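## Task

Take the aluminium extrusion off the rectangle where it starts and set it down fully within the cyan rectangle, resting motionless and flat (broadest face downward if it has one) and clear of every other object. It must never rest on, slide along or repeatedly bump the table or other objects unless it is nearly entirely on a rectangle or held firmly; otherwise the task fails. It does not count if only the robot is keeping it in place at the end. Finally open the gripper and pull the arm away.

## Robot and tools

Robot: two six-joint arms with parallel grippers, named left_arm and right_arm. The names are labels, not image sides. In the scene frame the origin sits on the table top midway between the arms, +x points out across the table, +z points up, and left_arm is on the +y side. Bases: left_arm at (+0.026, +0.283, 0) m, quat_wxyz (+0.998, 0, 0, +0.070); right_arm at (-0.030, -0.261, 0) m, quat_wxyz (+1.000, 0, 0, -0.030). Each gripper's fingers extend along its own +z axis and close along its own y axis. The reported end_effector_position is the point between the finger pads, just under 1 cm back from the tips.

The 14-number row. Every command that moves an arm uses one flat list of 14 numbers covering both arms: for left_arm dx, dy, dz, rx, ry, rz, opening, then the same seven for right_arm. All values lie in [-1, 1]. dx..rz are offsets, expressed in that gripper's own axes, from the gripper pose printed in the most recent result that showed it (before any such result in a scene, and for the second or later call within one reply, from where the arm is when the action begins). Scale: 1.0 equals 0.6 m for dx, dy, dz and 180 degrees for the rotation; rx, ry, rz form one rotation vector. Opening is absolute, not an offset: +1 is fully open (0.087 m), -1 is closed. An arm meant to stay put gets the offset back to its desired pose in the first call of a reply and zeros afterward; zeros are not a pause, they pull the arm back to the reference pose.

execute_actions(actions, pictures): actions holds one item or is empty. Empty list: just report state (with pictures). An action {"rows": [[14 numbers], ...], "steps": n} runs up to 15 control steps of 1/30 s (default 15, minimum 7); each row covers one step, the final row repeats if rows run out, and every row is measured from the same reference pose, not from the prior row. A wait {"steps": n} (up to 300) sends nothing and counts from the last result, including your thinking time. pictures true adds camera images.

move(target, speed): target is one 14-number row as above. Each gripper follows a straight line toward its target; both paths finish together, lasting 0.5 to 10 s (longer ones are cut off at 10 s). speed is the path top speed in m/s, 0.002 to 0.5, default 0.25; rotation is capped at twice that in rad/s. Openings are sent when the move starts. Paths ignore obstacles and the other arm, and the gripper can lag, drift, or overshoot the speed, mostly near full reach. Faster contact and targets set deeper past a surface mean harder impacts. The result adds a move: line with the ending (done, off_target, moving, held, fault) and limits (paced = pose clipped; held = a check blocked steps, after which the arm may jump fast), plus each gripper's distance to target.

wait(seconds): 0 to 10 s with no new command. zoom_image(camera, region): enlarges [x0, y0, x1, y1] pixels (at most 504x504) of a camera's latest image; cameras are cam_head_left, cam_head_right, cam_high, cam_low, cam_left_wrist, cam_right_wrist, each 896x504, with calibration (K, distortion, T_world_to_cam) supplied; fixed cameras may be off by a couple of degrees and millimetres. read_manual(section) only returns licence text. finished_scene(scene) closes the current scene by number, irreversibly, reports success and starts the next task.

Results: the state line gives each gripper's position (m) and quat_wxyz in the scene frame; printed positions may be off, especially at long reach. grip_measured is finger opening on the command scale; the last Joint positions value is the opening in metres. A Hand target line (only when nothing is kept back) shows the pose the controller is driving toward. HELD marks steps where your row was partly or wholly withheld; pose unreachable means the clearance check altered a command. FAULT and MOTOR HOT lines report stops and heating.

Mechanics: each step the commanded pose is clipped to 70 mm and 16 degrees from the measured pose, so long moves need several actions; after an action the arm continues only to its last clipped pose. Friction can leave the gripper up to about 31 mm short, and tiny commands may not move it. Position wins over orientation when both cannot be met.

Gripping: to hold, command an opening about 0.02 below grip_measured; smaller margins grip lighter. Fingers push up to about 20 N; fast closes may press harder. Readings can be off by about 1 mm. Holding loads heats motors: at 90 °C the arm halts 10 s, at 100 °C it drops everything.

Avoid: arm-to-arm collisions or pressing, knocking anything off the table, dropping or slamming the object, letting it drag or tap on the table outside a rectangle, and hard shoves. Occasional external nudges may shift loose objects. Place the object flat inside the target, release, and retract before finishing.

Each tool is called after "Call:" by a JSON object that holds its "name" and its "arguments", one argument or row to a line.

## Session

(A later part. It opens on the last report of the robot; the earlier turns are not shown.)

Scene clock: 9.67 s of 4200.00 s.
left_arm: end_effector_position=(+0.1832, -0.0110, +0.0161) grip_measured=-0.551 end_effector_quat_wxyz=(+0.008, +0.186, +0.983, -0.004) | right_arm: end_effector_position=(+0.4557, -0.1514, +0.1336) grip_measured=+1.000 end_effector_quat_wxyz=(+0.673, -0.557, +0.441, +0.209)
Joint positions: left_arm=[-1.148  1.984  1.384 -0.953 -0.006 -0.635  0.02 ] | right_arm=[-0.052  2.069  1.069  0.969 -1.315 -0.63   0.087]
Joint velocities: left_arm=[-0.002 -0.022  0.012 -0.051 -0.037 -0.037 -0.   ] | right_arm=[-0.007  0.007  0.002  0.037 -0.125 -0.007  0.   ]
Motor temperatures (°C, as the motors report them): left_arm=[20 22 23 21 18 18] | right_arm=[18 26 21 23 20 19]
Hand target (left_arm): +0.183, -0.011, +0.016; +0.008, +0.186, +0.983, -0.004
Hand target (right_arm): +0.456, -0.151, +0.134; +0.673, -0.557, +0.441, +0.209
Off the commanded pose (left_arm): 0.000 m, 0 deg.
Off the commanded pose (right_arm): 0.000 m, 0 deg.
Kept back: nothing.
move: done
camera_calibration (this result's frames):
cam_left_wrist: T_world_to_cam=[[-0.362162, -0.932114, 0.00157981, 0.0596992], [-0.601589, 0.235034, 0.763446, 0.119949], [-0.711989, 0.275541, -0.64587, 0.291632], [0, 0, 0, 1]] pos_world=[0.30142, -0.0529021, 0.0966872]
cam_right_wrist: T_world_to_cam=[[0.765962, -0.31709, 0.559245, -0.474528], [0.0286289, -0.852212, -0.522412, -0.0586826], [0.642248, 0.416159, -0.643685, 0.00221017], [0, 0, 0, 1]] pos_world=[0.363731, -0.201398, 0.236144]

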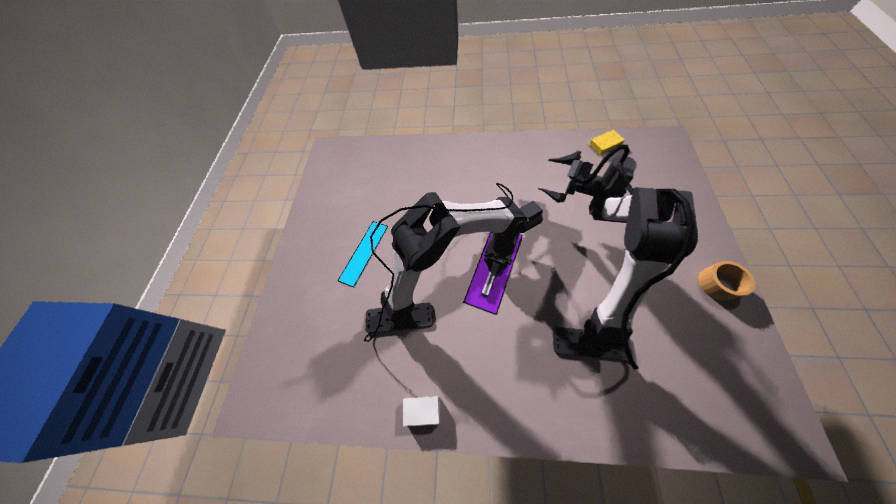

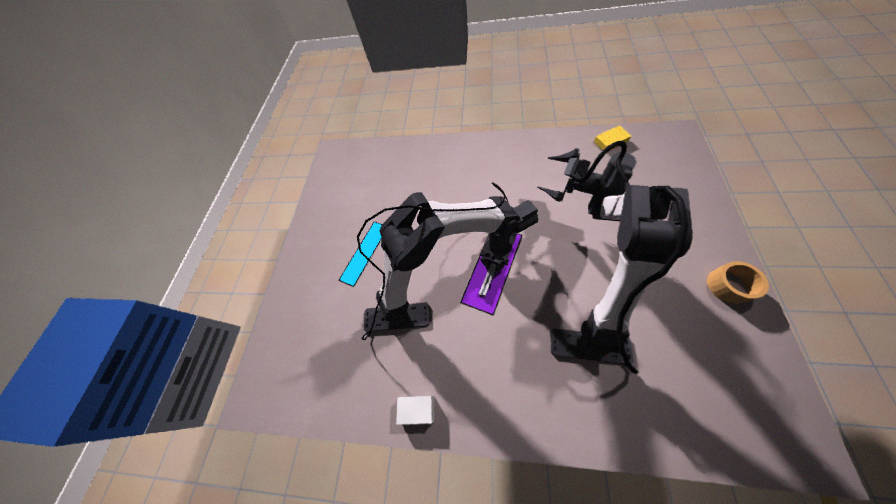

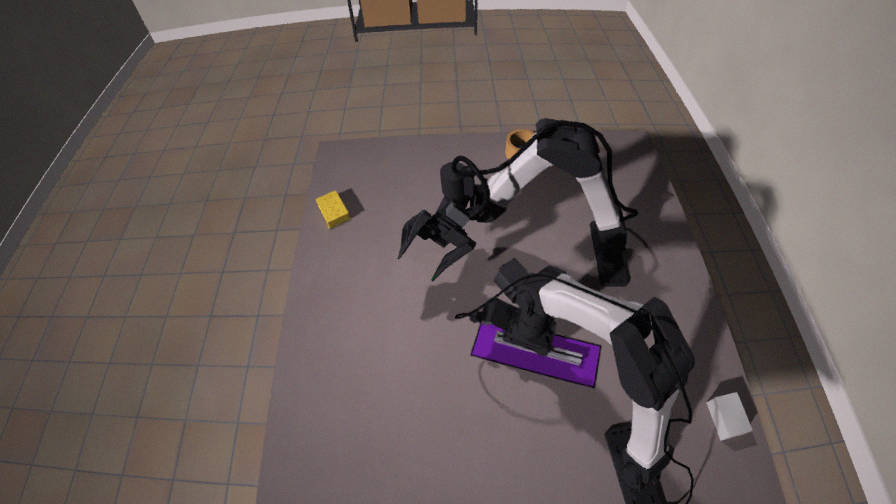

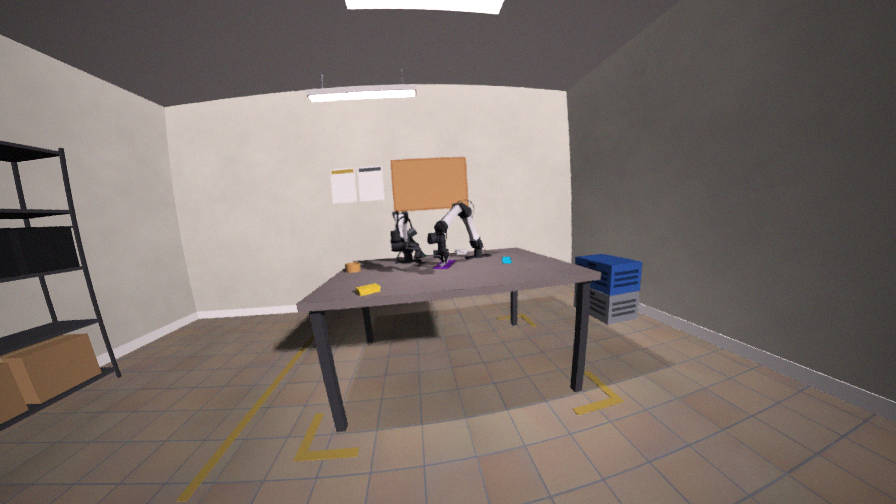

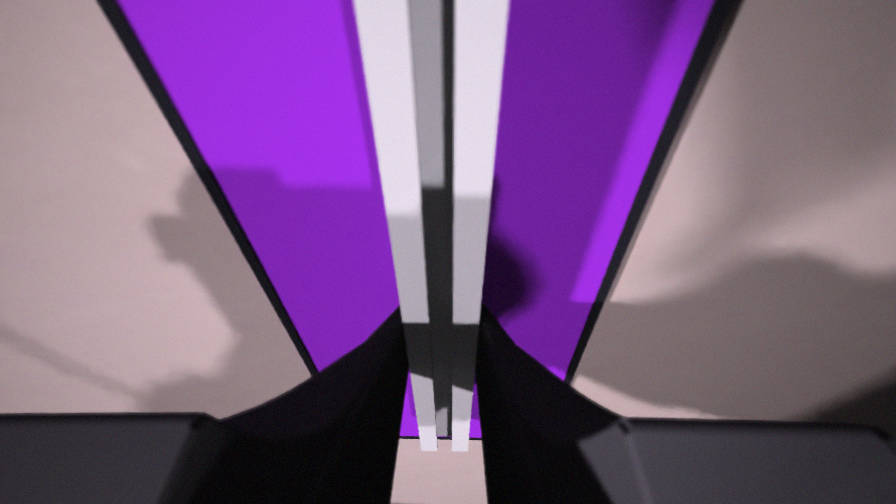

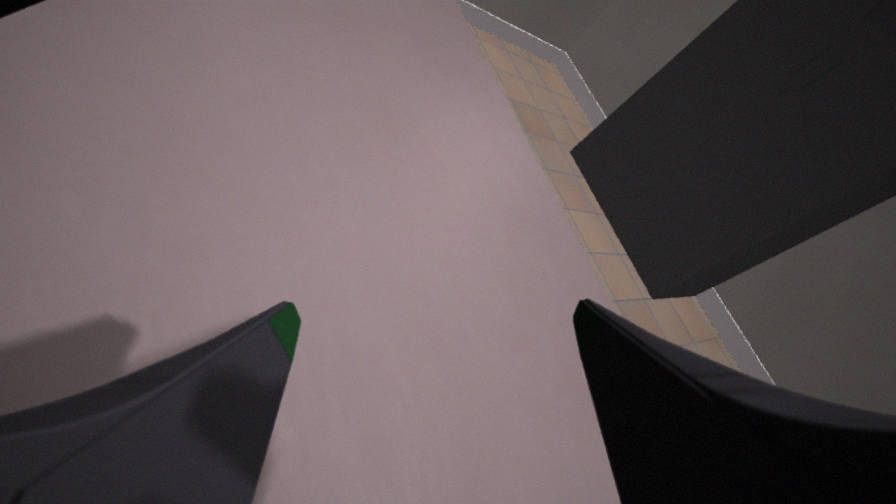

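Call:
{"name": "move", "arguments": {
  "target": [0, 0, -0.15, 0, 0, 0, -0.65, 0, 0, 0, 0, 0, 0, 1],
  "speed": 0.15
}}

Scene clock: 11.13 s of 4200.00 s.
left_arm: end_effector_position=(+0.1811, -0.0077, +0.0949) grip_measured=-0.551 end_effector_quat_wxyz=(-0.001, +0.186, +0.983, +0.005) | right_arm: end_effector_position=(+0.4557, -0.1514, +0.1336) grip_measured=+1.000 end_effector_quat_wxyz=(+0.673, -0.557, +0.441, +0.209)
Joint positions: left_arm=[-1.148  1.931  1.626 -1.275 -0.006 -0.635  0.02 ] | right_arm=[-0.052  2.069  1.069  0.969 -1.315 -0.63   0.087]
Joint velocities: left_arm=[ 0.012 -0.012 -0.012 -0.037  0.022 -0.037 -0.   ] | right_arm=[-0.002  0.007 -0.002 -0.037 -0.11  -0.007  0.   ]
Motor temperatures (°C, as the motors report them): left_arm=[20 23 23 21 18 18] | right_arm=[18 26 22 23 20 19]
Hand target (left_arm): +0.182, -0.010, +0.106; +0.008, +0.186, +0.983, -0.005
Hand target (right_arm): +0.456, -0.151, +0.134; +0.673, -0.557, +0.441, +0.209
Off the commanded pose (left_arm): 0.011 m, 2 deg.
Off the commanded pose (right_arm): 0.000 m, 0 deg.
Kept back: nothing.
move: off_target (left_arm)
camera_calibration (this result's frames):
cam_left_wrist: T_world_to_cam=[[-0.362253, -0.93197, -0.0143257, 0.0634563], [-0.590627, 0.21763, 0.777044, 0.0543426], [-0.721064, 0.289947, -0.629283, 0.340271], [0, 0, 0, 1]] pos_world=[0.300441, -0.0513481, 0.17281]
cam_right_wrist: T_world_to_cam=[[0.765962, -0.31709, 0.559245, -0.474528], [0.0286289, -0.852212, -0.522412, -0.0586826], [0.642248, 0.416159, -0.643685, 0.00221017], [0, 0, 0, 1]] pos_world=[0.363731, -0.201398, 0.236144]

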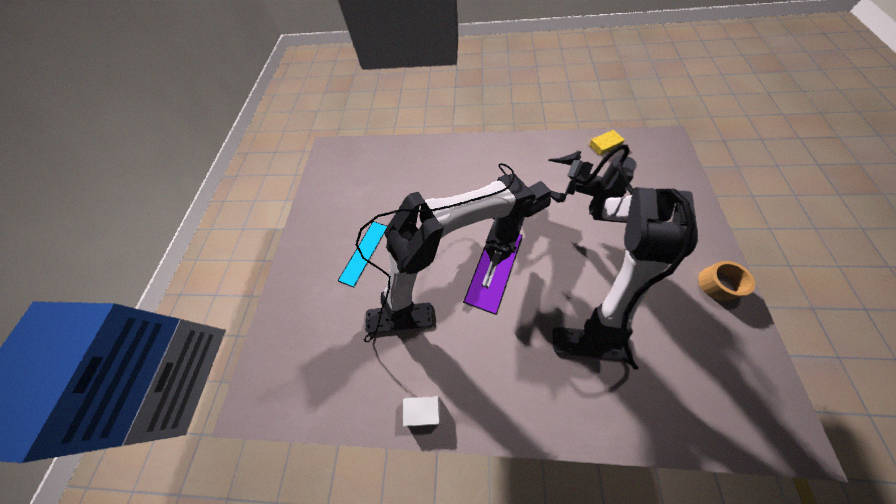

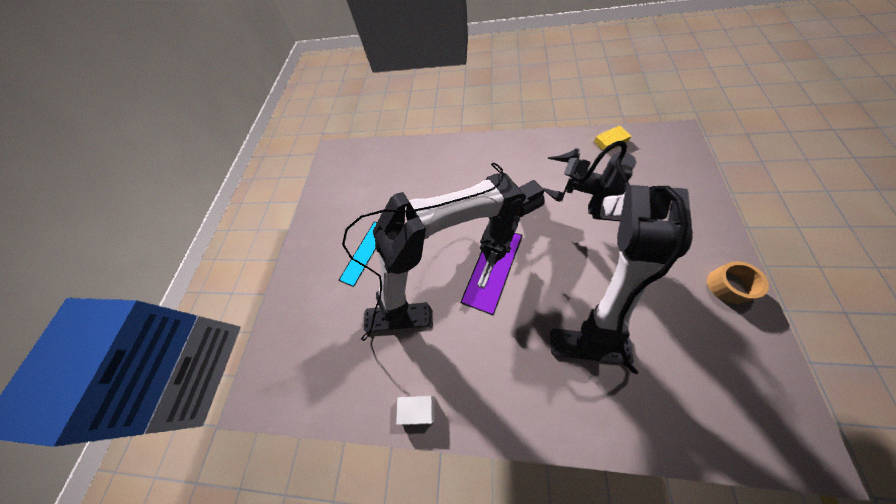

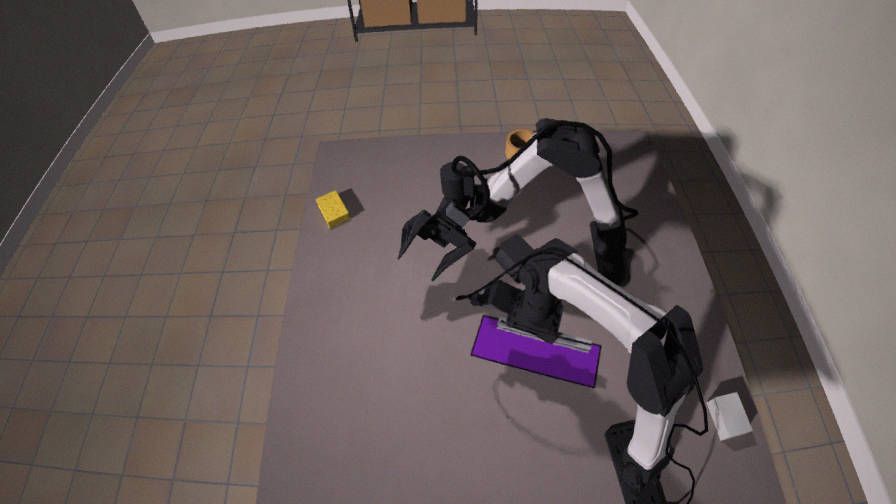

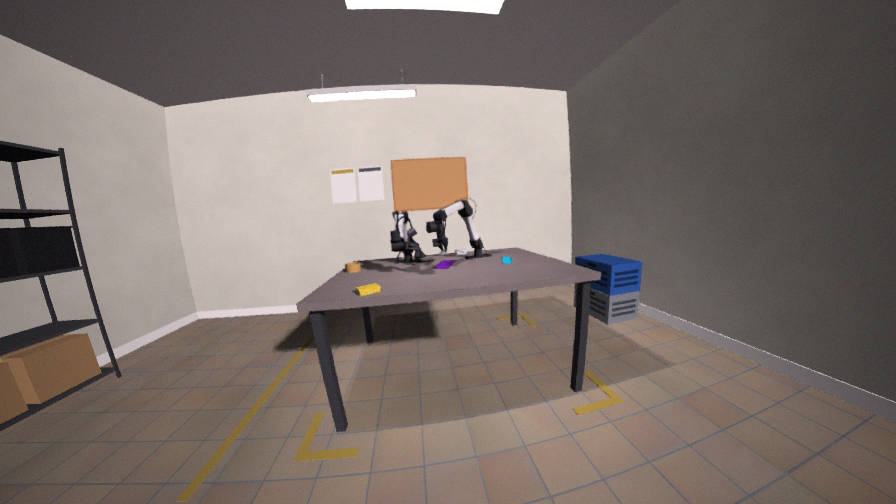

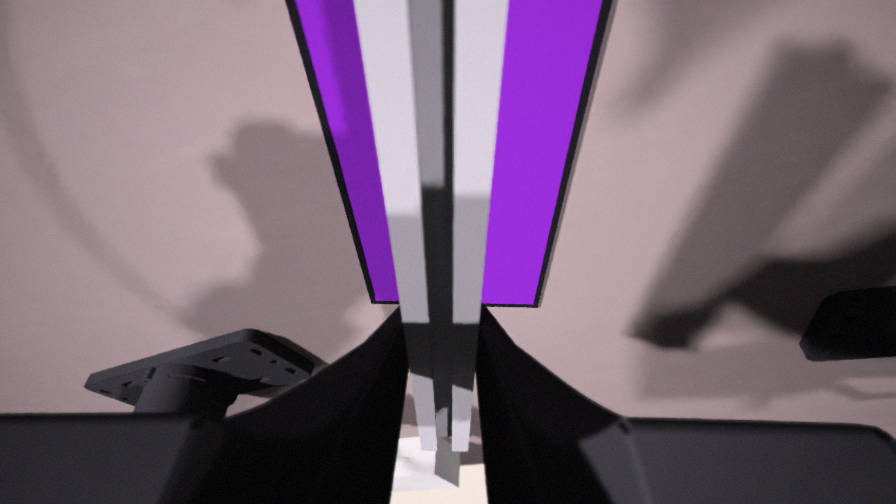

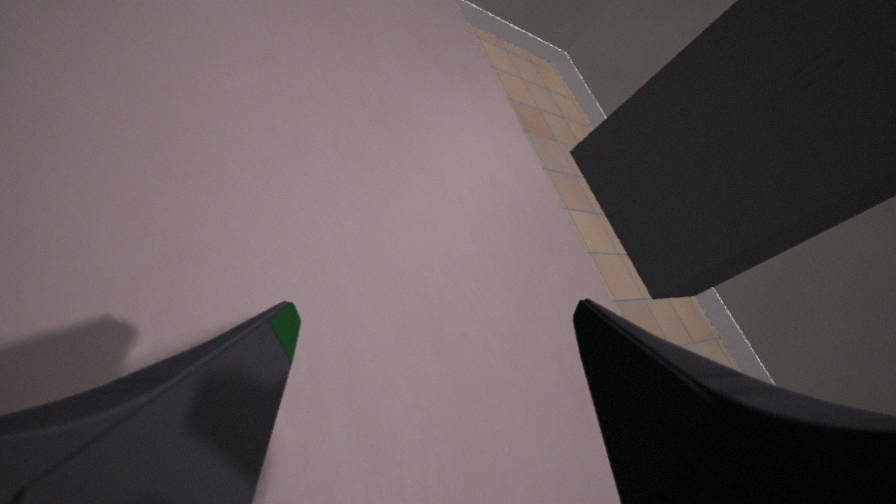

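Call:
{"name": "move", "arguments": {
  "target": [0.1594, 0.704, 0, 0, 0, -0.0067, -0.65, 0, 0, 0, 0, 0, 0, 1],
  "speed": 0.25
}}

Scene clock: 15.37 s of 4200.00 s.
left_arm: end_effector_position=(+0.2424, +0.4228, +0.1046) grip_measured=-0.551 end_effector_quat_wxyz=(-0.003, +0.174, +0.985, +0.017) | right_arm: end_effector_position=(+0.4557, -0.1514, +0.1336) grip_measured=+1.000 end_effector_quat_wxyz=(+0.673, -0.557, +0.441, +0.209)
Joint positions: left_arm=[ 0.297  1.607  1.273 -1.221 -0.031  0.787  0.02 ] | right_arm=[-0.052  2.069  1.069  0.969 -1.315 -0.63   0.087]
Joint velocities: left_arm=[-0.002 -0.007  0.007 -0.022  0.037  0.037 -0.   ] | right_arm=[-0.022  0.002  0.002 -0.095 -0.095  0.022  0.   ]
Motor temperatures (°C, as the motors report them): left_arm=[20 23 24 21 18 18] | right_arm=[18 27 22 23 20 19]
Hand target (left_arm): +0.248, +0.426, +0.106; +0.003, +0.175, +0.984, +0.016
Hand target (right_arm): +0.456, -0.151, +0.134; +0.673, -0.557, +0.441, +0.209
Off the commanded pose (left_arm): 0.007 m, 1 deg.
Off the commanded pose (right_arm): 0.000 m, 0 deg.
Kept back: nothing.
move: done
camera_calibration (this result's frames):
cam_left_wrist: T_world_to_cam=[[-0.340915, -0.93936, -0.0371477, 0.487372], [-0.596528, 0.185615, 0.780834, 0.0038947], [-0.726589, 0.288358, -0.623633, 0.267167], [0, 0, 0, 1]] pos_world=[0.362597, 0.380055, 0.181678]
cam_right_wrist: T_world_to_cam=[[0.765962, -0.31709, 0.559245, -0.474528], [0.0286289, -0.852212, -0.522412, -0.0586826], [0.642248, 0.416159, -0.643685, 0.00221017], [0, 0, 0, 1]] pos_world=[0.363731, -0.201398, 0.236144]

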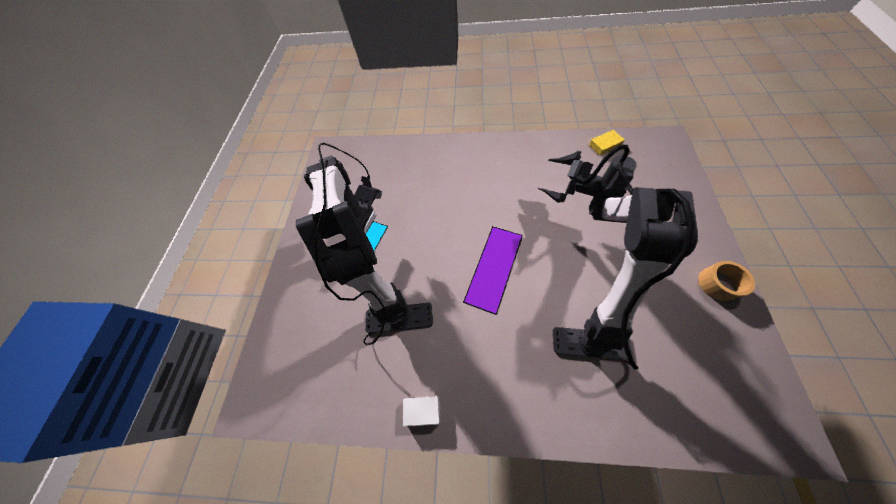

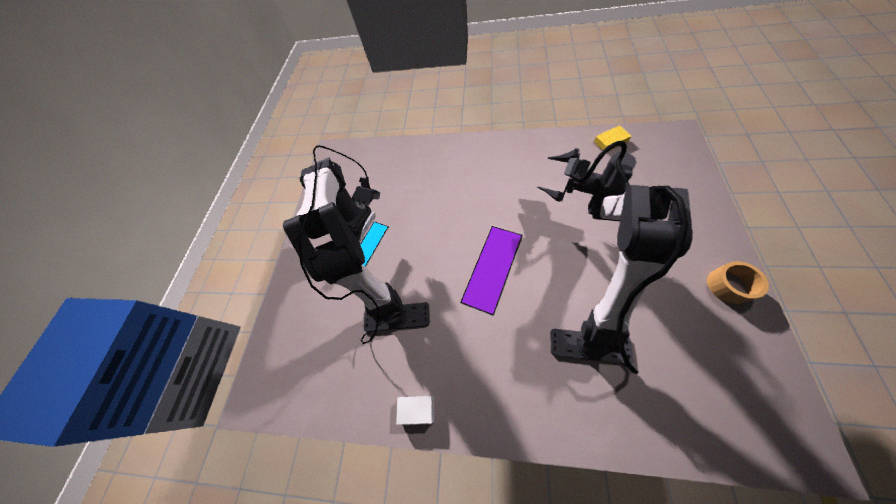

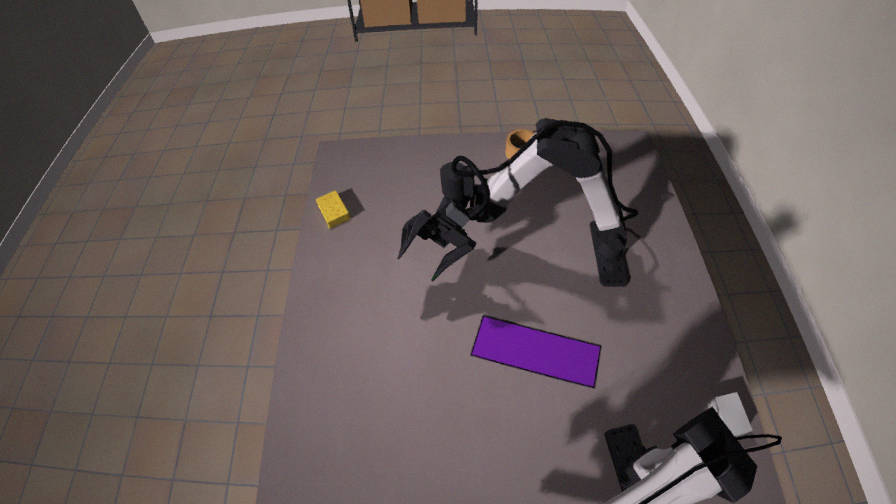

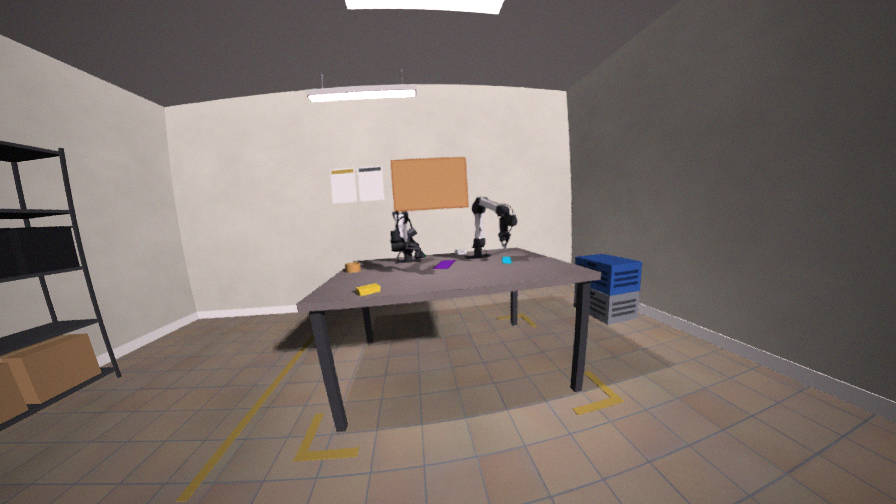

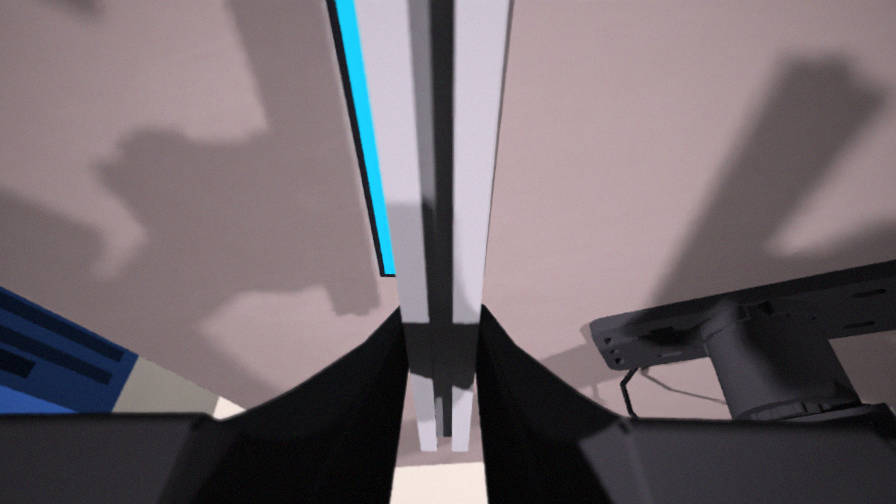

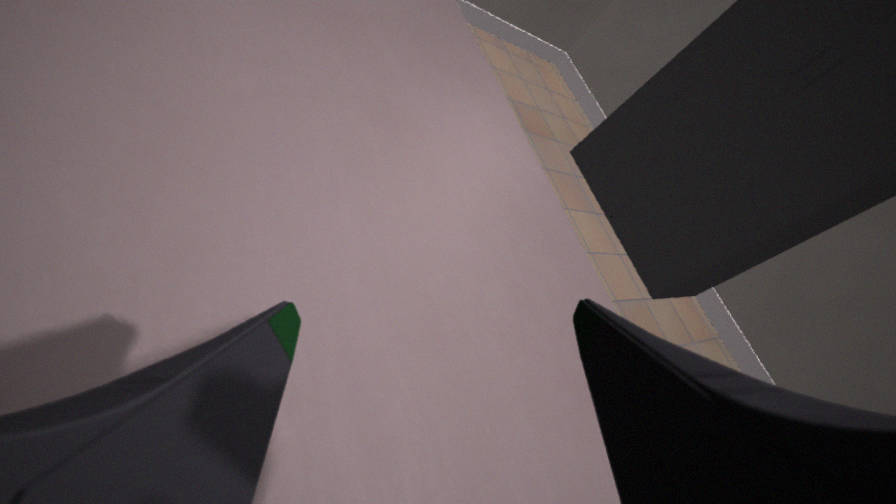

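Call:
{"name": "move", "arguments": {
  "target": [0.012, 0.028, 0.13, 0, 0, 0, -0.65, 0, 0, 0, 0, 0, 0, 1],
  "speed": 0.1
}}

Scene clock: 17.93 s of 4200.00 s.
left_arm: end_effector_position=(+0.2442, +0.4424, +0.0335) grip_measured=-0.551 end_effector_quat_wxyz=(+0.002, +0.177, +0.984, +0.021) | right_arm: end_effector_position=(+0.4557, -0.1514, +0.1336) grip_measured=+1.000 end_effector_quat_wxyz=(+0.673, -0.557, +0.441, +0.209)
Joint positions: left_arm=[ 0.354  1.697  1.081 -0.925 -0.031  0.85   0.02 ] | right_arm=[-0.052  2.069  1.069  0.969 -1.315 -0.63   0.087]
Joint velocities: left_arm=[-0.007 -0.017  0.022 -0.007 -0.007 -0.037  0.   ] | right_arm=[-0.017  0.007  0.007 -0.051 -0.007 -0.037  0.   ]
Motor temperatures (°C, as the motors report them): left_arm=[20 23 24 21 18 18] | right_arm=[18 28 22 24 20 19]
Hand target (left_arm): +0.241, +0.444, +0.027; -0.003, +0.174, +0.985, +0.017
Hand target (right_arm): +0.456, -0.151, +0.134; +0.673, -0.557, +0.441, +0.209
Off the commanded pose (left_arm): 0.007 m, 1 deg.
Off the commanded pose (right_arm): 0.000 m, 0 deg.
Kept back: nothing.
move: done
camera_calibration (this result's frames):
cam_left_wrist: T_world_to_cam=[[-0.345472, -0.93728, -0.0464203, 0.504241], [-0.603402, 0.183979, 0.775924, 0.0594282], [-0.718718, 0.29607, -0.629116, 0.213375], [0, 0, 0, 1]] pos_world=[0.363416, 0.398508, 0.111533]
cam_right_wrist: T_world_to_cam=[[0.765962, -0.31709, 0.559245, -0.474528], [0.0286289, -0.852212, -0.522412, -0.0586826], [0.642248, 0.416159, -0.643685, 0.00221017], [0, 0, 0, 1]] pos_world=[0.363731, -0.201398, 0.236144]

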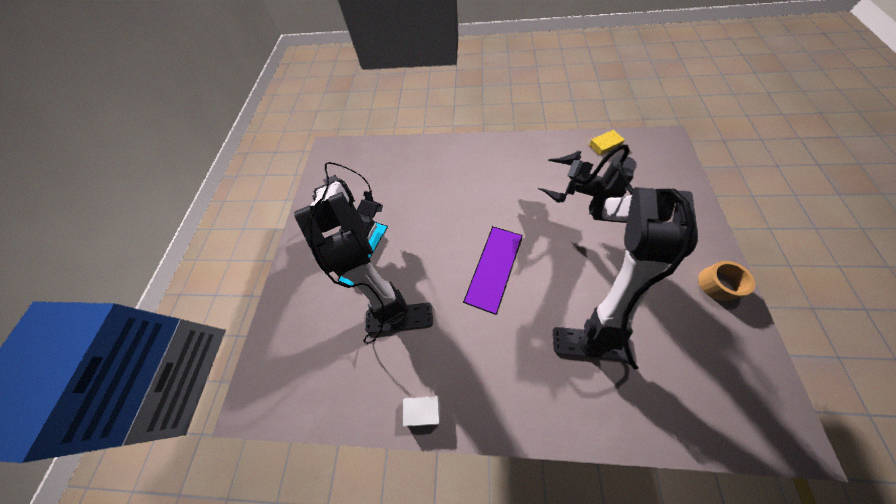

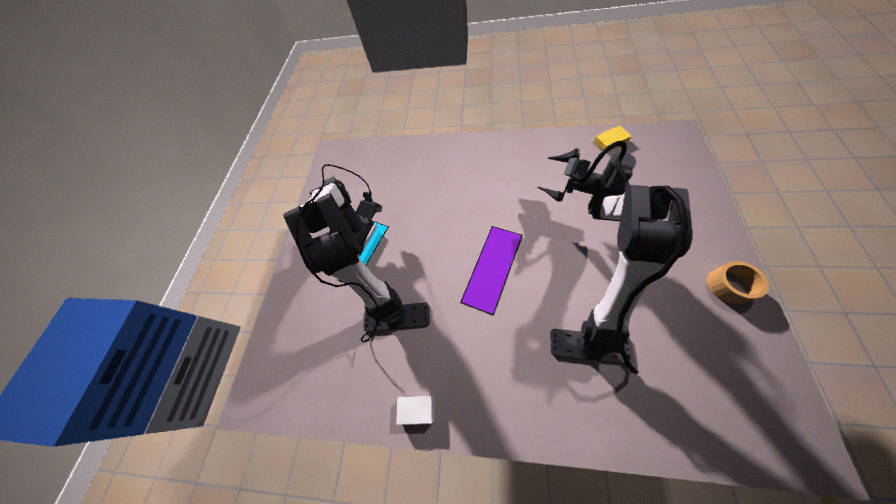

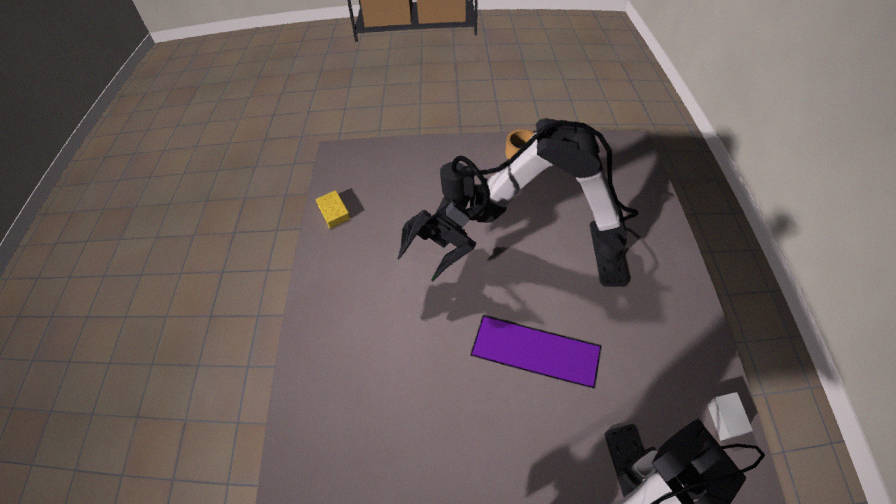

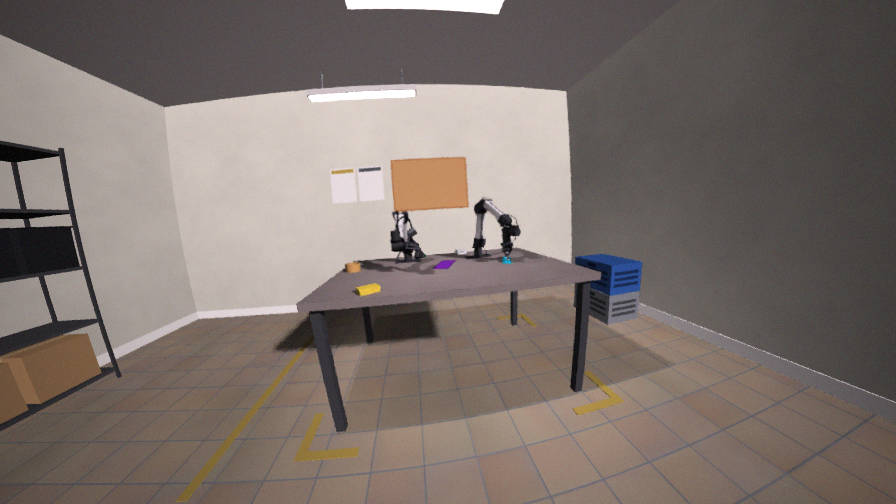

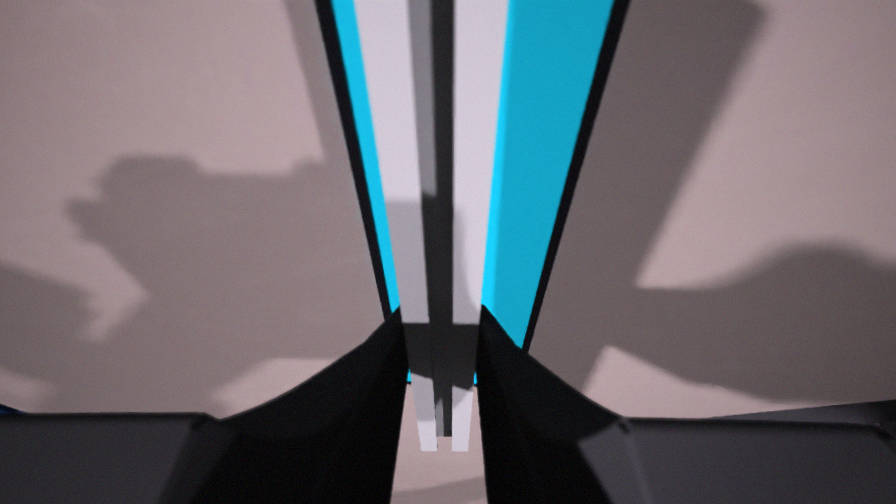

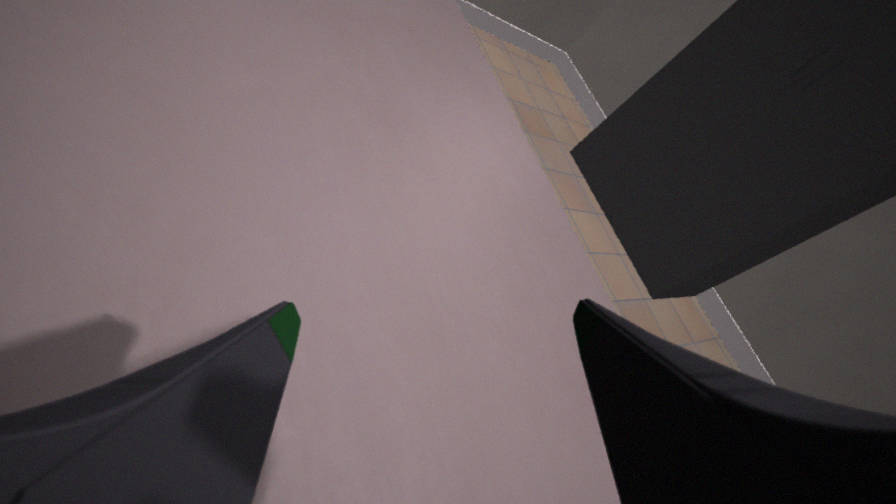

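Call:
{"name": "move", "arguments": {
  "target": [-0.008, -0.017, 0.038, 0, 0, 0, -0.65, 0, 0, 0, 0, 0, 0, 1],
  "speed": 0.03
}}

Scene clock: 20.80 s of 4200.00 s.
left_arm: end_effector_position=(+0.2470, +0.4364, +0.0198) grip_measured=-0.551 end_effector_quat_wxyz=(+0.011, +0.174, +0.984, +0.028) | right_arm: end_effector_position=(+0.4557, -0.1514, +0.1336) grip_measured=+1.000 end_effector_quat_wxyz=(+0.673, -0.557, +0.441, +0.209)
Joint positions: left_arm=[ 0.332  1.697  1.024 -0.846 -0.031  0.823  0.02 ] | right_arm=[-0.052  2.069  1.069  0.969 -1.315 -0.63   0.087]
Joint velocities: left_arm=[-0.017  0.012 -0.017 -0.022  0.007 -0.037 -0.001] | right_arm=[-0.012 -0.017 -0.002 -0.037 -0.11  -0.007  0.   ]
Motor temperatures (°C, as the motors report them): left_arm=[20 23 24 21 18 18] | right_arm=[18 29 22 24 20 19]
Hand target (left_arm): +0.245, +0.432, +0.011; +0.002, +0.177, +0.984, +0.021
Hand target (right_arm): +0.456, -0.151, +0.134; +0.673, -0.557, +0.441, +0.209
Off the commanded pose (left_arm): 0.011 m, 1 deg.
Off the commanded pose (right_arm): 0.000 m, 0 deg.
Kept back: nothing.
move: off_target (left_arm)
camera_calibration (this result's frames):
cam_left_wrist: T_world_to_cam=[[-0.339378, -0.93858, -0.0623673, 0.498355], [-0.620144, 0.173397, 0.765085, 0.0818024], [-0.707279, 0.29833, -0.640902, 0.204927], [0, 0, 0, 1]] pos_world=[0.364801, 0.392426, 0.0998334]
cam_right_wrist: T_world_to_cam=[[0.765962, -0.31709, 0.559245, -0.474528], [0.0286289, -0.852212, -0.522412, -0.0586826], [0.642248, 0.416159, -0.643685, 0.00221017], [0, 0, 0, 1]] pos_world=[0.363731, -0.201398, 0.236144]

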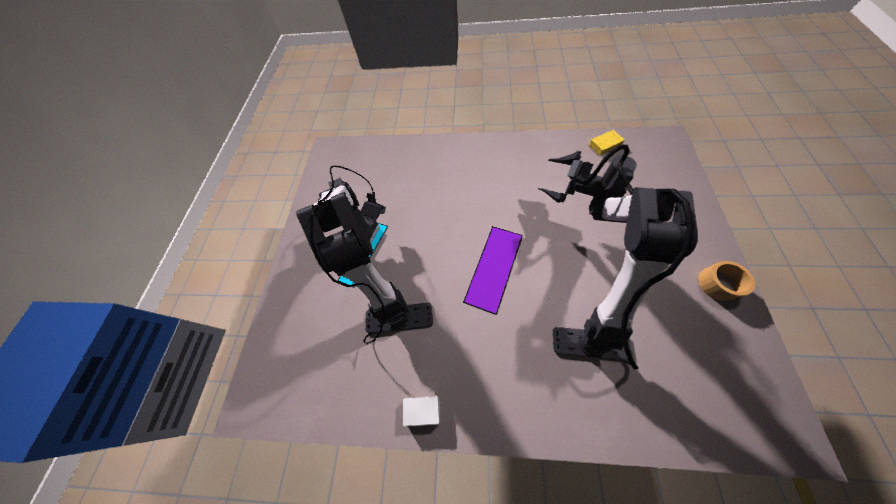

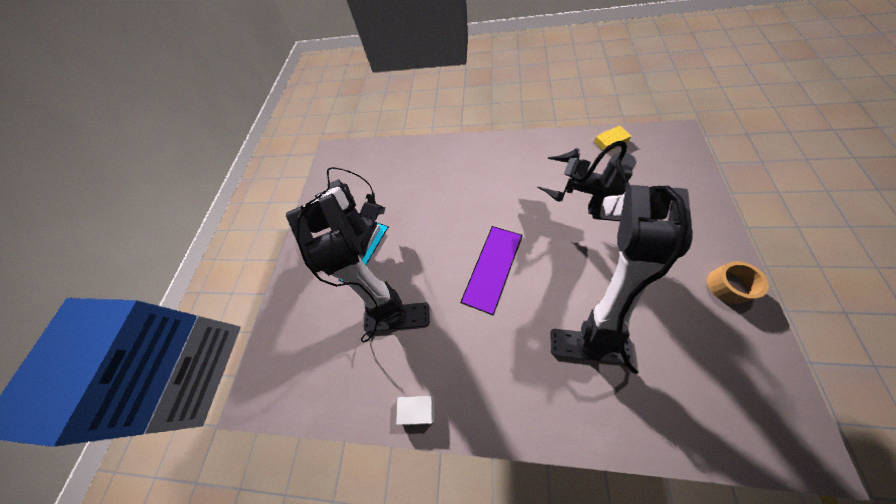

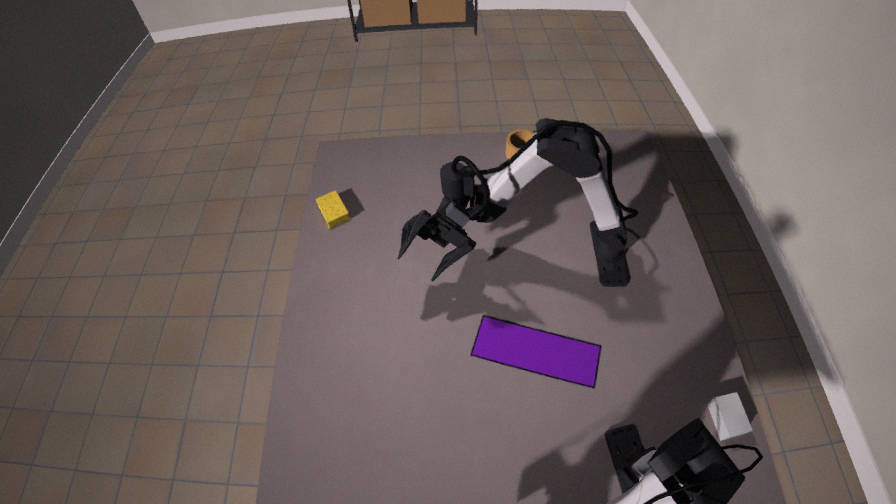

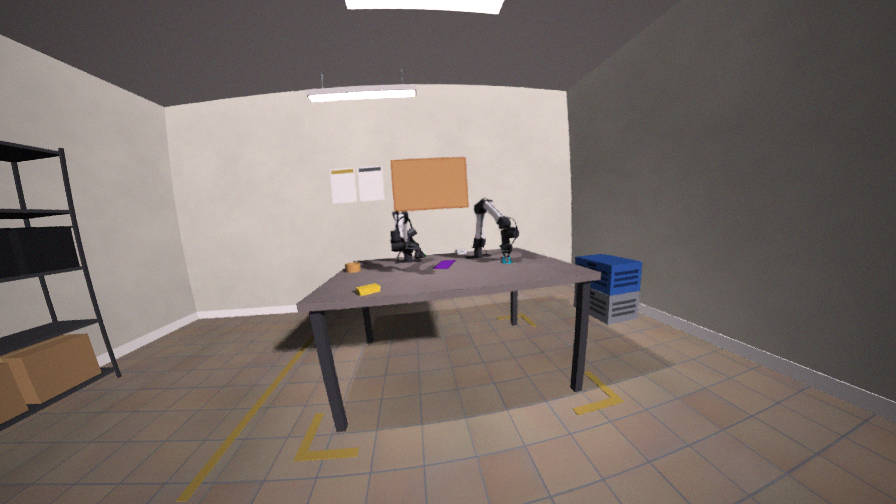

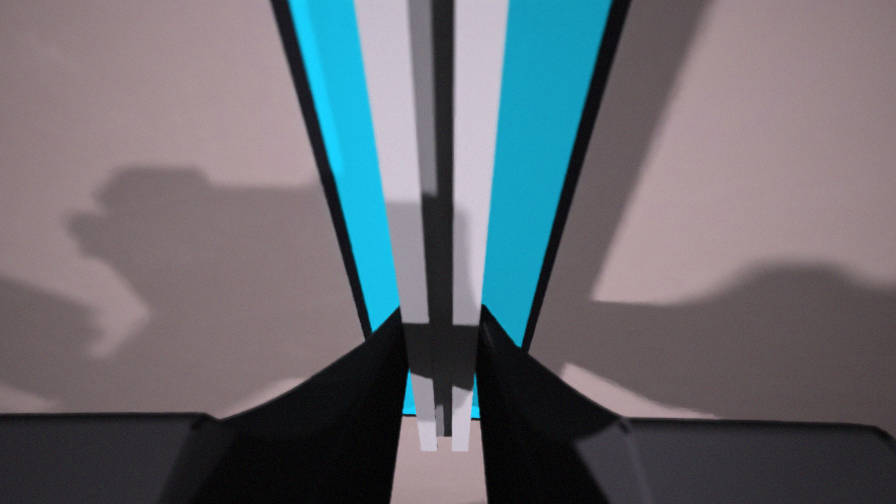

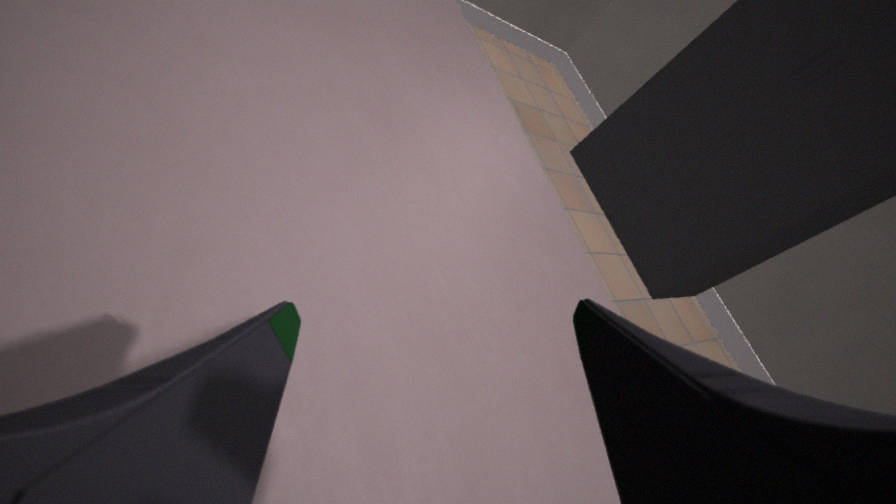

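Call:
{"name": "zoom_image", "arguments": {
  "camera": "cam_head_right",
  "region": [320, 200, 420, 300]
}}

Call:
{"name": "zoom_image", "arguments": {
  "camera": "cam_low",
  "region": [460, 220, 560, 280]
}}

Region (320, 200, 420, 300) of cam_head_right's 896x504 image, scaled by 5.040, with more detail than that image has.

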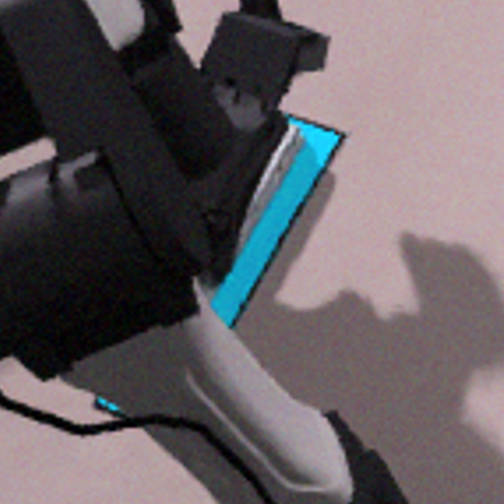

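Region (460, 220, 560, 280) of cam_low's 896x504 image, scaled by 5.040, with more detail than that image has; it fills the top 302 rows of this view, and the rest is white.

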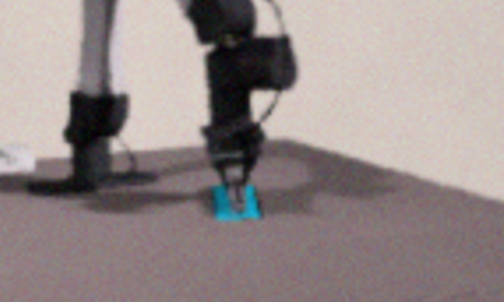

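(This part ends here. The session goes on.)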